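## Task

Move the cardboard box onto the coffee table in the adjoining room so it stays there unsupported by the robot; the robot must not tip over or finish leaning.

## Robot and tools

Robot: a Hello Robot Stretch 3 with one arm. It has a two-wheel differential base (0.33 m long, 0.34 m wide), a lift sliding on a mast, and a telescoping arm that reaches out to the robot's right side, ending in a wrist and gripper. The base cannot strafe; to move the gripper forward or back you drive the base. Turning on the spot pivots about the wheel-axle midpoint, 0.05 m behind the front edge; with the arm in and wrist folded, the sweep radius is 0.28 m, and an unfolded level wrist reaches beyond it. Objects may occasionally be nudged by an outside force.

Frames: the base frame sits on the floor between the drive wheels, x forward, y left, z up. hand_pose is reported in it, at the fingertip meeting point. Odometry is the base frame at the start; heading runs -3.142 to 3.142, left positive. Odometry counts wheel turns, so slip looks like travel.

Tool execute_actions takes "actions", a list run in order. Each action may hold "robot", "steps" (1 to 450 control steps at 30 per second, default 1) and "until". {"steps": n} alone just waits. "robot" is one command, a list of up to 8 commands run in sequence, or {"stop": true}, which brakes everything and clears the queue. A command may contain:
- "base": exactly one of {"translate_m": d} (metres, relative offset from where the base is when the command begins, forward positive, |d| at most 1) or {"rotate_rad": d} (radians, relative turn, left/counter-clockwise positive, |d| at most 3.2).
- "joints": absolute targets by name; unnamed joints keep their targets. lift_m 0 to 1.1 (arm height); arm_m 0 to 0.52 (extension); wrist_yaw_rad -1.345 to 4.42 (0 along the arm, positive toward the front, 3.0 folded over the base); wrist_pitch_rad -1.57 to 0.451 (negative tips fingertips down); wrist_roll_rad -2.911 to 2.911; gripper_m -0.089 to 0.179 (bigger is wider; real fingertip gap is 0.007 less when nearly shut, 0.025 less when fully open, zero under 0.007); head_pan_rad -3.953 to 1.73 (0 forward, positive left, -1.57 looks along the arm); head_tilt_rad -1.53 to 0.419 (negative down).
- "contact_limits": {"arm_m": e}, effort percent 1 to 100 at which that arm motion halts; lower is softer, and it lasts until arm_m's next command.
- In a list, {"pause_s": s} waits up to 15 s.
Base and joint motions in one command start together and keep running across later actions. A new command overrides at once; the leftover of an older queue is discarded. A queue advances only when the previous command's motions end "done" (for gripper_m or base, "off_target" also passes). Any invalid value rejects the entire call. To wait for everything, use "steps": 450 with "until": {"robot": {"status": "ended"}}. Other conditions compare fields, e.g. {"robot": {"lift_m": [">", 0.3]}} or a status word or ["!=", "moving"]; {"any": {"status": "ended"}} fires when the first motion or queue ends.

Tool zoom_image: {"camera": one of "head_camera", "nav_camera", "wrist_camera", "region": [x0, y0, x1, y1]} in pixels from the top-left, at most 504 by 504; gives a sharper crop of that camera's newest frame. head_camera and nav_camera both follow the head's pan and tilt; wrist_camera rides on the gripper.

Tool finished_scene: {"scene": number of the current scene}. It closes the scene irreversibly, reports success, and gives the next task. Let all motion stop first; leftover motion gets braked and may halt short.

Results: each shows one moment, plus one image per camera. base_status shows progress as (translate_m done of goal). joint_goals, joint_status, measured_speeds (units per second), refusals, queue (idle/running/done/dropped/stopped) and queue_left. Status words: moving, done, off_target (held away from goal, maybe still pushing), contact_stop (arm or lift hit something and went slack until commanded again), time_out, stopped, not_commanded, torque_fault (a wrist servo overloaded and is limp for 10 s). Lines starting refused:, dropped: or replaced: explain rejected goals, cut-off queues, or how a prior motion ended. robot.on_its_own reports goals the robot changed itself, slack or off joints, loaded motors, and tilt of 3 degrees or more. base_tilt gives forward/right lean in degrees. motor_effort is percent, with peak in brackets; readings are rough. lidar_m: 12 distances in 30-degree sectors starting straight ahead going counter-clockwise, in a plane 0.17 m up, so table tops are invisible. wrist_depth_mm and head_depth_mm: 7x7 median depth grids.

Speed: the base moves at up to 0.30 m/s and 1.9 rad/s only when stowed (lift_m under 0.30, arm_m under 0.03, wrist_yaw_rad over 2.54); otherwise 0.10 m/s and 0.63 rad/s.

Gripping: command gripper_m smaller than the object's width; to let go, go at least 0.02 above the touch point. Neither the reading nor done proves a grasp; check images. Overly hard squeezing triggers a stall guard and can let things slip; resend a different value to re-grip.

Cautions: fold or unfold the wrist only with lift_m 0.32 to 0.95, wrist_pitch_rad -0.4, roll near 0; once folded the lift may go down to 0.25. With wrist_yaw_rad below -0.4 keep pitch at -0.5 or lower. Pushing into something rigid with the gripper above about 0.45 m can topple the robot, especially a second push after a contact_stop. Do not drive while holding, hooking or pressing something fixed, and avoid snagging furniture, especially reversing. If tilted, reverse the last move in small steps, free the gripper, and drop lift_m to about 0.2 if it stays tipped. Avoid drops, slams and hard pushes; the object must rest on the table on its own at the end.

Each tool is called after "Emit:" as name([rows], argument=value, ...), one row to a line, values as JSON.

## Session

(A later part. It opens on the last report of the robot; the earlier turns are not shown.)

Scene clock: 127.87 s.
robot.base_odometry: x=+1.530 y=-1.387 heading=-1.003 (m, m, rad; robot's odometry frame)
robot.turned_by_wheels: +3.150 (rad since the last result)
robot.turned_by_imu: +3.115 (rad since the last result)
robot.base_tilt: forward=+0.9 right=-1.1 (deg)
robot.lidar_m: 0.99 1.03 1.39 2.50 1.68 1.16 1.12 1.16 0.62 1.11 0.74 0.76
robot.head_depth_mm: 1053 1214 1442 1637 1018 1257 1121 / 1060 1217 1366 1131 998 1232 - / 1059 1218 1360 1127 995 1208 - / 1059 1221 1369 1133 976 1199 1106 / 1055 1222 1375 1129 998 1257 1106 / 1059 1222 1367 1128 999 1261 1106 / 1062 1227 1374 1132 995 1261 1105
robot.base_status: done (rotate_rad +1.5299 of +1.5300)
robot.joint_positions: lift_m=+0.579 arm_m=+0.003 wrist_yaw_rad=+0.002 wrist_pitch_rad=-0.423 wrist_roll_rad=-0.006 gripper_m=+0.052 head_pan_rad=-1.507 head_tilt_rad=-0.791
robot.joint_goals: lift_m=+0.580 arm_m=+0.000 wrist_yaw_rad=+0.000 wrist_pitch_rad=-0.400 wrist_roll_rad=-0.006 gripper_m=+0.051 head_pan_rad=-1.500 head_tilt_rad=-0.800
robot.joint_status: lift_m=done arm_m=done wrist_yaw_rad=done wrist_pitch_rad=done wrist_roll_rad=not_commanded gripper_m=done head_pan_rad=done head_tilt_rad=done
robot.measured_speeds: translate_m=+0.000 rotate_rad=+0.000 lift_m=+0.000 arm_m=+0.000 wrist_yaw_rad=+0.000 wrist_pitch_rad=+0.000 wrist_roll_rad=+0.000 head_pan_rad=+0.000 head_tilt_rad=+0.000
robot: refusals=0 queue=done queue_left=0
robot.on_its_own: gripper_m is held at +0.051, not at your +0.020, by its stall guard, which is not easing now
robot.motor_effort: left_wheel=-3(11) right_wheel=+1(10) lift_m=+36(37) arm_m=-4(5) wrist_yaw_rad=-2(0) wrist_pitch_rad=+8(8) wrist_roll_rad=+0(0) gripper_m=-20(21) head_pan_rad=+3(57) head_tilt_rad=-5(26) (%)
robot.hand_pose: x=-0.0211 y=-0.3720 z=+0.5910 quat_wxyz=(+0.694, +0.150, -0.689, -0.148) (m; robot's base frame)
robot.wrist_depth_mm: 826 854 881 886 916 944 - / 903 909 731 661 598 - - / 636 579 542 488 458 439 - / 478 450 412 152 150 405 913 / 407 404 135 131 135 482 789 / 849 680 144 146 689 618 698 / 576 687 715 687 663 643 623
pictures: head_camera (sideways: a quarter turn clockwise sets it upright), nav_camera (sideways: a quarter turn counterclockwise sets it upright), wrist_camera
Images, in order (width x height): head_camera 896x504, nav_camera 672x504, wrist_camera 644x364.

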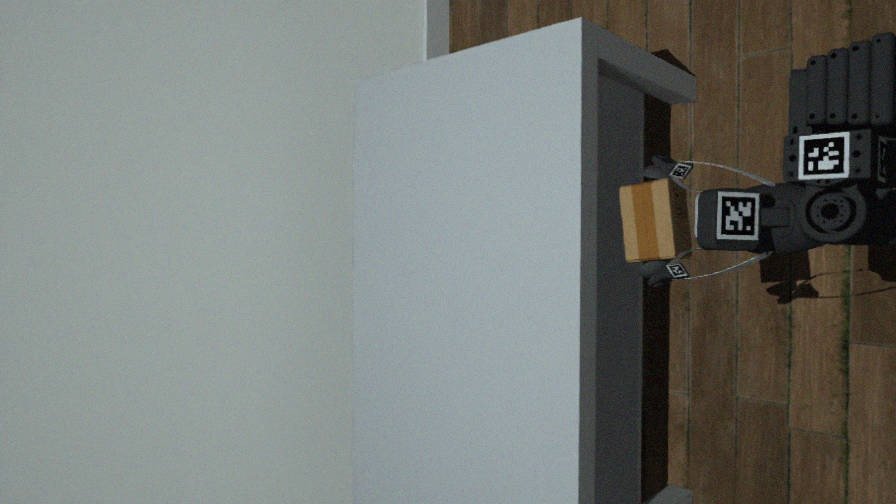

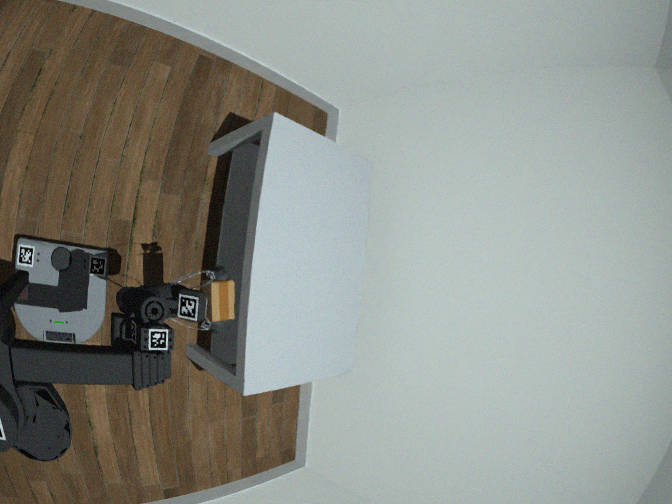

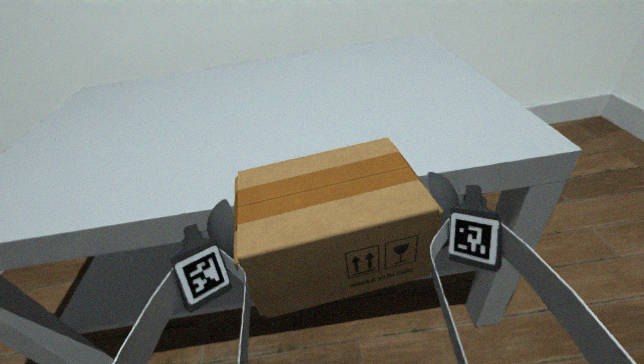

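Emit:
execute_actions([
  {"robot":[{"joints":{"arm_m":0.34,"lift_m":0.51}},{"joints":{"lift_m":0.477}},{"joints":{"gripper_m":0.14}},{"joints":{"lift_m":0.56}}],"steps":450,"until":{"robot":{"status":"ended"}}},
])

Scene clock: 139.23 s.
robot.base_odometry: x=+1.530 y=-1.387 heading=-1.003 (m, m, rad; robot's odometry frame)
robot.turned_by_wheels: +0.000 (rad since the last result)
robot.turned_by_imu: -0.002 (rad since the last result)
robot.base_tilt: forward=+1.4 right=-1.0 (deg)
robot.lidar_m: 0.99 1.03 1.39 2.50 1.67 1.17 1.12 1.16 0.62 1.11 0.74 0.76
robot.head_depth_mm: 1055 1219 1436 1643 1021 1260 1102 / 1055 1220 1367 1131 984 - - / 1058 1216 1362 1194 1209 1259 1105 / 1057 1220 1368 1159 996 1258 1104 / 1055 1222 1371 1135 995 1256 1104 / 1060 1221 1373 1127 996 1253 1108 / 1059 1226 1368 1128 998 1254 1106
robot.base_status: done (rotate_rad +1.5299 of +1.5300)
robot.joint_positions: lift_m=+0.559 arm_m=+0.340 wrist_yaw_rad=+0.001 wrist_pitch_rad=-0.421 wrist_roll_rad=-0.006 gripper_m=+0.140 head_pan_rad=-1.507 head_tilt_rad=-0.791
robot.joint_goals: lift_m=+0.560 arm_m=+0.340 wrist_yaw_rad=+0.000 wrist_pitch_rad=-0.400 wrist_roll_rad=-0.006 gripper_m=+0.140 head_pan_rad=-1.500 head_tilt_rad=-0.800
robot.joint_status: lift_m=done arm_m=done wrist_yaw_rad=done wrist_pitch_rad=done wrist_roll_rad=not_commanded gripper_m=done head_pan_rad=done head_tilt_rad=done
robot.measured_speeds: translate_m=+0.000 rotate_rad=+0.000 lift_m=+0.000 arm_m=+0.000 wrist_yaw_rad=+0.000 wrist_pitch_rad=+0.000 wrist_roll_rad=+0.000 head_pan_rad=+0.000 head_tilt_rad=+0.000
robot: refusals=0 queue=done queue_left=0
robot.motor_effort: left_wheel=-3(3) right_wheel=+2(2) lift_m=+36(37) arm_m=+5(5) wrist_yaw_rad=-1(2) wrist_pitch_rad=+7(8) wrist_roll_rad=+0(0) gripper_m=+0(81) head_pan_rad=+5(4) head_tilt_rad=-5(5) (%)
robot.hand_pose: x=-0.0214 y=-0.7086 z=+0.5714 quat_wxyz=(+0.694, +0.149, -0.689, -0.147) (m; robot's base frame)
robot.wrist_depth_mm: 556 573 589 603 619 644 646 / 626 633 641 646 656 690 725 / 667 527 495 457 422 400 798 / 440 420 396 369 348 336 316 / 357 348 327 308 293 - 274 / 301 297 272 209 239 247 236 / 263 247 242 189 212 216 210
pictures: head_camera (sideways: a quarter turn clockwise sets it upright), nav_camera (sideways: a quarter turn counterclockwise sets it upright), wrist_camera
Images, in order (width x height): head_camera 896x504, nav_camera 672x504, wrist_camera 644x364.

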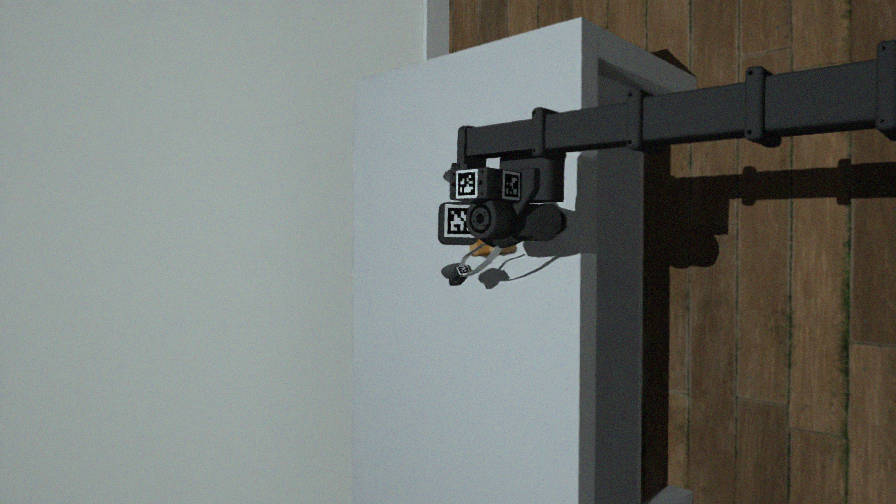

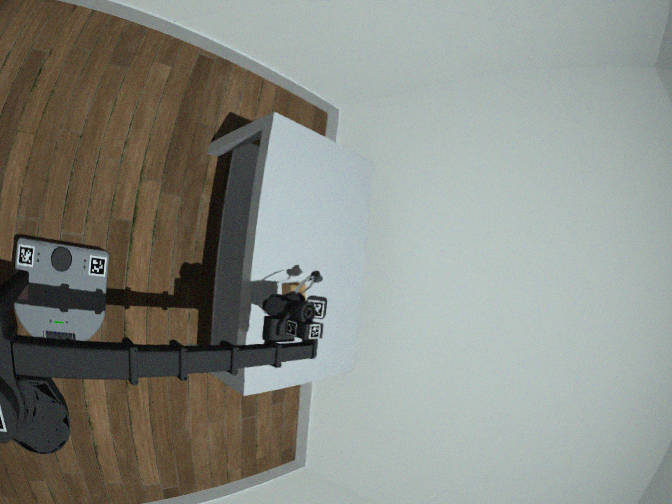

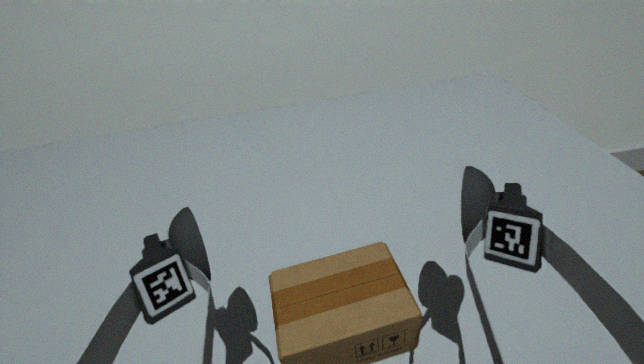

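Emit:
finished_scene(scene=1)

The scene is finished: the task was done.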